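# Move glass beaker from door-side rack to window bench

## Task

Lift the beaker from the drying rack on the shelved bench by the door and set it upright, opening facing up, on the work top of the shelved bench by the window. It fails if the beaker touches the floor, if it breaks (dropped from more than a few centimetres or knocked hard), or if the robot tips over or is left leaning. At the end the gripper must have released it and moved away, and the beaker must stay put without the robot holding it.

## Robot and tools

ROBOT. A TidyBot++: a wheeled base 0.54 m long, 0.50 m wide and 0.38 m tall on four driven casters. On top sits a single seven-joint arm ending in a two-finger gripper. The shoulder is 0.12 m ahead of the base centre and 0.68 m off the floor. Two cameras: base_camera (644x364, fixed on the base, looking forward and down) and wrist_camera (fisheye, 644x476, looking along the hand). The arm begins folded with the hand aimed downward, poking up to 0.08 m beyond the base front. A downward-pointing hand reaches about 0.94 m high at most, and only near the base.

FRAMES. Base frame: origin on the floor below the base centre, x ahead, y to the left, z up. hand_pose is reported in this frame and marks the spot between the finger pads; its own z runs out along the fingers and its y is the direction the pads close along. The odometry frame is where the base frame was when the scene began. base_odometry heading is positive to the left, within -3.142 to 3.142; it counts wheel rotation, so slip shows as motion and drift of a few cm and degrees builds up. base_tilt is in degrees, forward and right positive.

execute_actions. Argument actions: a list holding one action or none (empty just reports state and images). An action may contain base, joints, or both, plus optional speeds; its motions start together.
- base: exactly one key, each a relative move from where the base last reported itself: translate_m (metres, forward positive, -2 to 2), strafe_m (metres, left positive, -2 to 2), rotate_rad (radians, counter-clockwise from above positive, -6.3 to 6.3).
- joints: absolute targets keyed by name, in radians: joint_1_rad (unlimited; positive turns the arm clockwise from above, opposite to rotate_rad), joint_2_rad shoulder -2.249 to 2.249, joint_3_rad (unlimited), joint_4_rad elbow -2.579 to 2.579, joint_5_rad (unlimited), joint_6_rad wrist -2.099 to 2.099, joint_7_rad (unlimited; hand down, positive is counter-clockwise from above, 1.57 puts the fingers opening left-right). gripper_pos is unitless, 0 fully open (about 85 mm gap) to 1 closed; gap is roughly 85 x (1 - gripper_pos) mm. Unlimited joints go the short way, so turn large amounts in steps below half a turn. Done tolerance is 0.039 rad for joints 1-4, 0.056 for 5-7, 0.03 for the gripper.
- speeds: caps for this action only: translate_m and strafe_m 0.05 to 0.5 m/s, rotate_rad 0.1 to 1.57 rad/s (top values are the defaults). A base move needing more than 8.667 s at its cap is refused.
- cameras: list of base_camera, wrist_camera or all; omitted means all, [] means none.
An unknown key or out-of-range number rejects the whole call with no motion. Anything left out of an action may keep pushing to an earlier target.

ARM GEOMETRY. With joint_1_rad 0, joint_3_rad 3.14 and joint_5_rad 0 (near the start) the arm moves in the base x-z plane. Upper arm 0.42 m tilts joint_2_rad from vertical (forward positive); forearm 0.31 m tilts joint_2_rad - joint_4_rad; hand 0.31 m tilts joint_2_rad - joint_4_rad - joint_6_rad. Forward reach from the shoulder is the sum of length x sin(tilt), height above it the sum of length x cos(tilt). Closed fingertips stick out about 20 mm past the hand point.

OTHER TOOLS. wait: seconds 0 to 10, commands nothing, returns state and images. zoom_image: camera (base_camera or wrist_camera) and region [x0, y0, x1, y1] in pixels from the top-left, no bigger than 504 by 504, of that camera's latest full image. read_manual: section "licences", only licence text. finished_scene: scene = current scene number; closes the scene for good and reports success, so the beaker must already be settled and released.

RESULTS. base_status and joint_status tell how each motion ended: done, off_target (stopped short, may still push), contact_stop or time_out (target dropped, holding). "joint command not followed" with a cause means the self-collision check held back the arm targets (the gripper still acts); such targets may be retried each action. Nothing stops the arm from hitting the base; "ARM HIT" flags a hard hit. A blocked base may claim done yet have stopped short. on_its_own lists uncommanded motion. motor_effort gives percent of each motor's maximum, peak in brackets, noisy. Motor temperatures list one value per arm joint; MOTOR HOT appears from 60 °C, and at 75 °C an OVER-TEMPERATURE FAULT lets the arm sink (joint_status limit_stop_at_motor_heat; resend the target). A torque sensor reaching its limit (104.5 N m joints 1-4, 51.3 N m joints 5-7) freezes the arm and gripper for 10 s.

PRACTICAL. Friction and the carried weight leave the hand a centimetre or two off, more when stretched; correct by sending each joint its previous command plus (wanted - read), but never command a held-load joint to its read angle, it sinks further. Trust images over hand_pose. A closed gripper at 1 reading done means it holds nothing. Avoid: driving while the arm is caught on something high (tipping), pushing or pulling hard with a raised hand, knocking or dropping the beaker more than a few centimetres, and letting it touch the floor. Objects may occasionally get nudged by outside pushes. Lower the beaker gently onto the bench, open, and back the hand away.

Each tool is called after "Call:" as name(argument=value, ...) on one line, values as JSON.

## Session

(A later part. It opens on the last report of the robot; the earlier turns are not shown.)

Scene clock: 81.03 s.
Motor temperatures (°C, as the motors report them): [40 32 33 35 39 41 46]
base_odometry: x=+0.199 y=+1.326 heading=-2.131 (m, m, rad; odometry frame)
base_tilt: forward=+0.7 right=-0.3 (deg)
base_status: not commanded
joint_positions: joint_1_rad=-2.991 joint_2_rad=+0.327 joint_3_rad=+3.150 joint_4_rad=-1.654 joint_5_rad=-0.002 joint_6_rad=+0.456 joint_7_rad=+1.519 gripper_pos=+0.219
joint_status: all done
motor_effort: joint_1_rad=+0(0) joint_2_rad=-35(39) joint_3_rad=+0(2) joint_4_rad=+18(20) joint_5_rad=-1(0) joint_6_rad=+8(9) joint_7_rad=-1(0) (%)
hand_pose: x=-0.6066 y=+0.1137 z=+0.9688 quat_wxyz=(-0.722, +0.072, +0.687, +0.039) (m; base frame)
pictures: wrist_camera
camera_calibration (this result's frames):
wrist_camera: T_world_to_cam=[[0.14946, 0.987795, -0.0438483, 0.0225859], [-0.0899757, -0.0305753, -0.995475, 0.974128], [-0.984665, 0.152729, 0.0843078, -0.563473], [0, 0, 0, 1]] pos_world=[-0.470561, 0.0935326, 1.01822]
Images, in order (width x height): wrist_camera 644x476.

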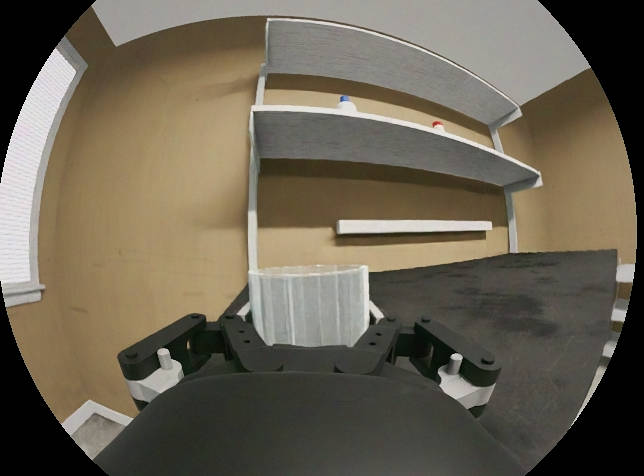

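Call:
execute_actions(actions=[{"joints": {"gripper_pos": 0.0}}], cameras=["wrist_camera"])

Scene clock: 82.63 s.
Motor temperatures (°C, as the motors report them): [40 32 33 35 39 41 46]
base_odometry: x=+0.199 y=+1.326 heading=-2.131 (m, m, rad; odometry frame)
base_tilt: forward=+0.7 right=-0.3 (deg)
base_status: not commanded
joint_positions: joint_1_rad=-2.991 joint_2_rad=+0.327 joint_3_rad=+3.150 joint_4_rad=-1.654 joint_5_rad=-0.002 joint_6_rad=+0.456 joint_7_rad=+1.519 gripper_pos=+0.000
joint_status: all done
motor_effort: joint_1_rad=+0(0) joint_2_rad=-37(36) joint_3_rad=+0(1) joint_4_rad=+19(19) joint_5_rad=-1(1) joint_6_rad=+8(8) joint_7_rad=+0(0) (%)
hand_pose: x=-0.6066 y=+0.1137 z=+0.9689 quat_wxyz=(-0.722, +0.072, +0.687, +0.039) (m; base frame)
pictures: wrist_camera
camera_calibration (this result's frames):
wrist_camera: T_world_to_cam=[[0.149455, 0.987796, -0.043848, 0.0225861], [-0.0900787, -0.0305594, -0.995466, 0.974134], [-0.984657, 0.152727, 0.0844121, -0.563545], [0, 0, 0, 1]] pos_world=[-0.470526, 0.0935272, 1.01828]
Images, in order (width x height): wrist_camera 644x476.

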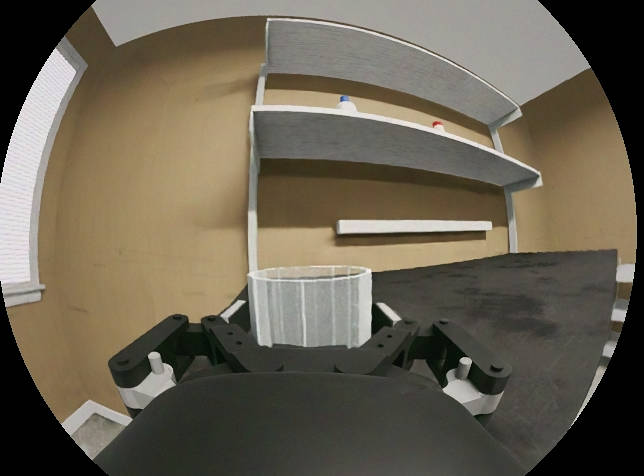

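Call:
execute_actions(actions=[{"base": {"translate_m": 0.4}, "joints": {"joint_4_rad": -1.635}}], cameras=["wrist_camera"])

Scene clock: 86.77 s.
Motor temperatures (°C, as the motors report them): [40 32 33 35 39 41 46]
base_odometry: x=-0.014 y=+0.987 heading=-2.131 (m, m, rad; odometry frame)
base_tilt: forward=+0.7 right=-0.3 (deg)
base_status: done
joint_positions: joint_1_rad=-2.993 joint_2_rad=+0.322 joint_3_rad=+3.150 joint_4_rad=-1.638 joint_5_rad=-0.002 joint_6_rad=+0.456 joint_7_rad=+1.519 gripper_pos=+0.000
joint_status: all done
motor_effort: joint_1_rad=-1(2) joint_2_rad=-35(40) joint_3_rad=-1(2) joint_4_rad=+19(20) joint_5_rad=-1(1) joint_6_rad=+8(9) joint_7_rad=+0(1) (%)
hand_pose: x=-0.6070 y=+0.1125 z=+0.9828 quat_wxyz=(-0.730, +0.071, +0.679, +0.039) (m; base frame)
pictures: wrist_camera
camera_calibration (this result's frames):
wrist_camera: T_world_to_cam=[[0.146785, 0.988211, -0.0435218, 0.0224313], [-0.111514, -0.0271862, -0.993391, 0.97244], [-0.982863, 0.150668, 0.106209, -0.584976], [0, 0, 0, 1]] pos_world=[-0.469803, 0.0924071, 1.02912]
Images, in order (width x height): wrist_camera 644x476.

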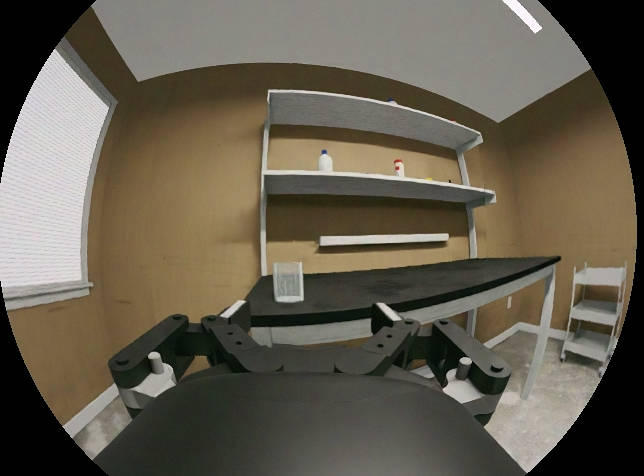

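The beaker is standing mouth-up on the window bench, and the robot has moved clear.

Call:
finished_scene(scene=2)

The scene is finished: the task was done.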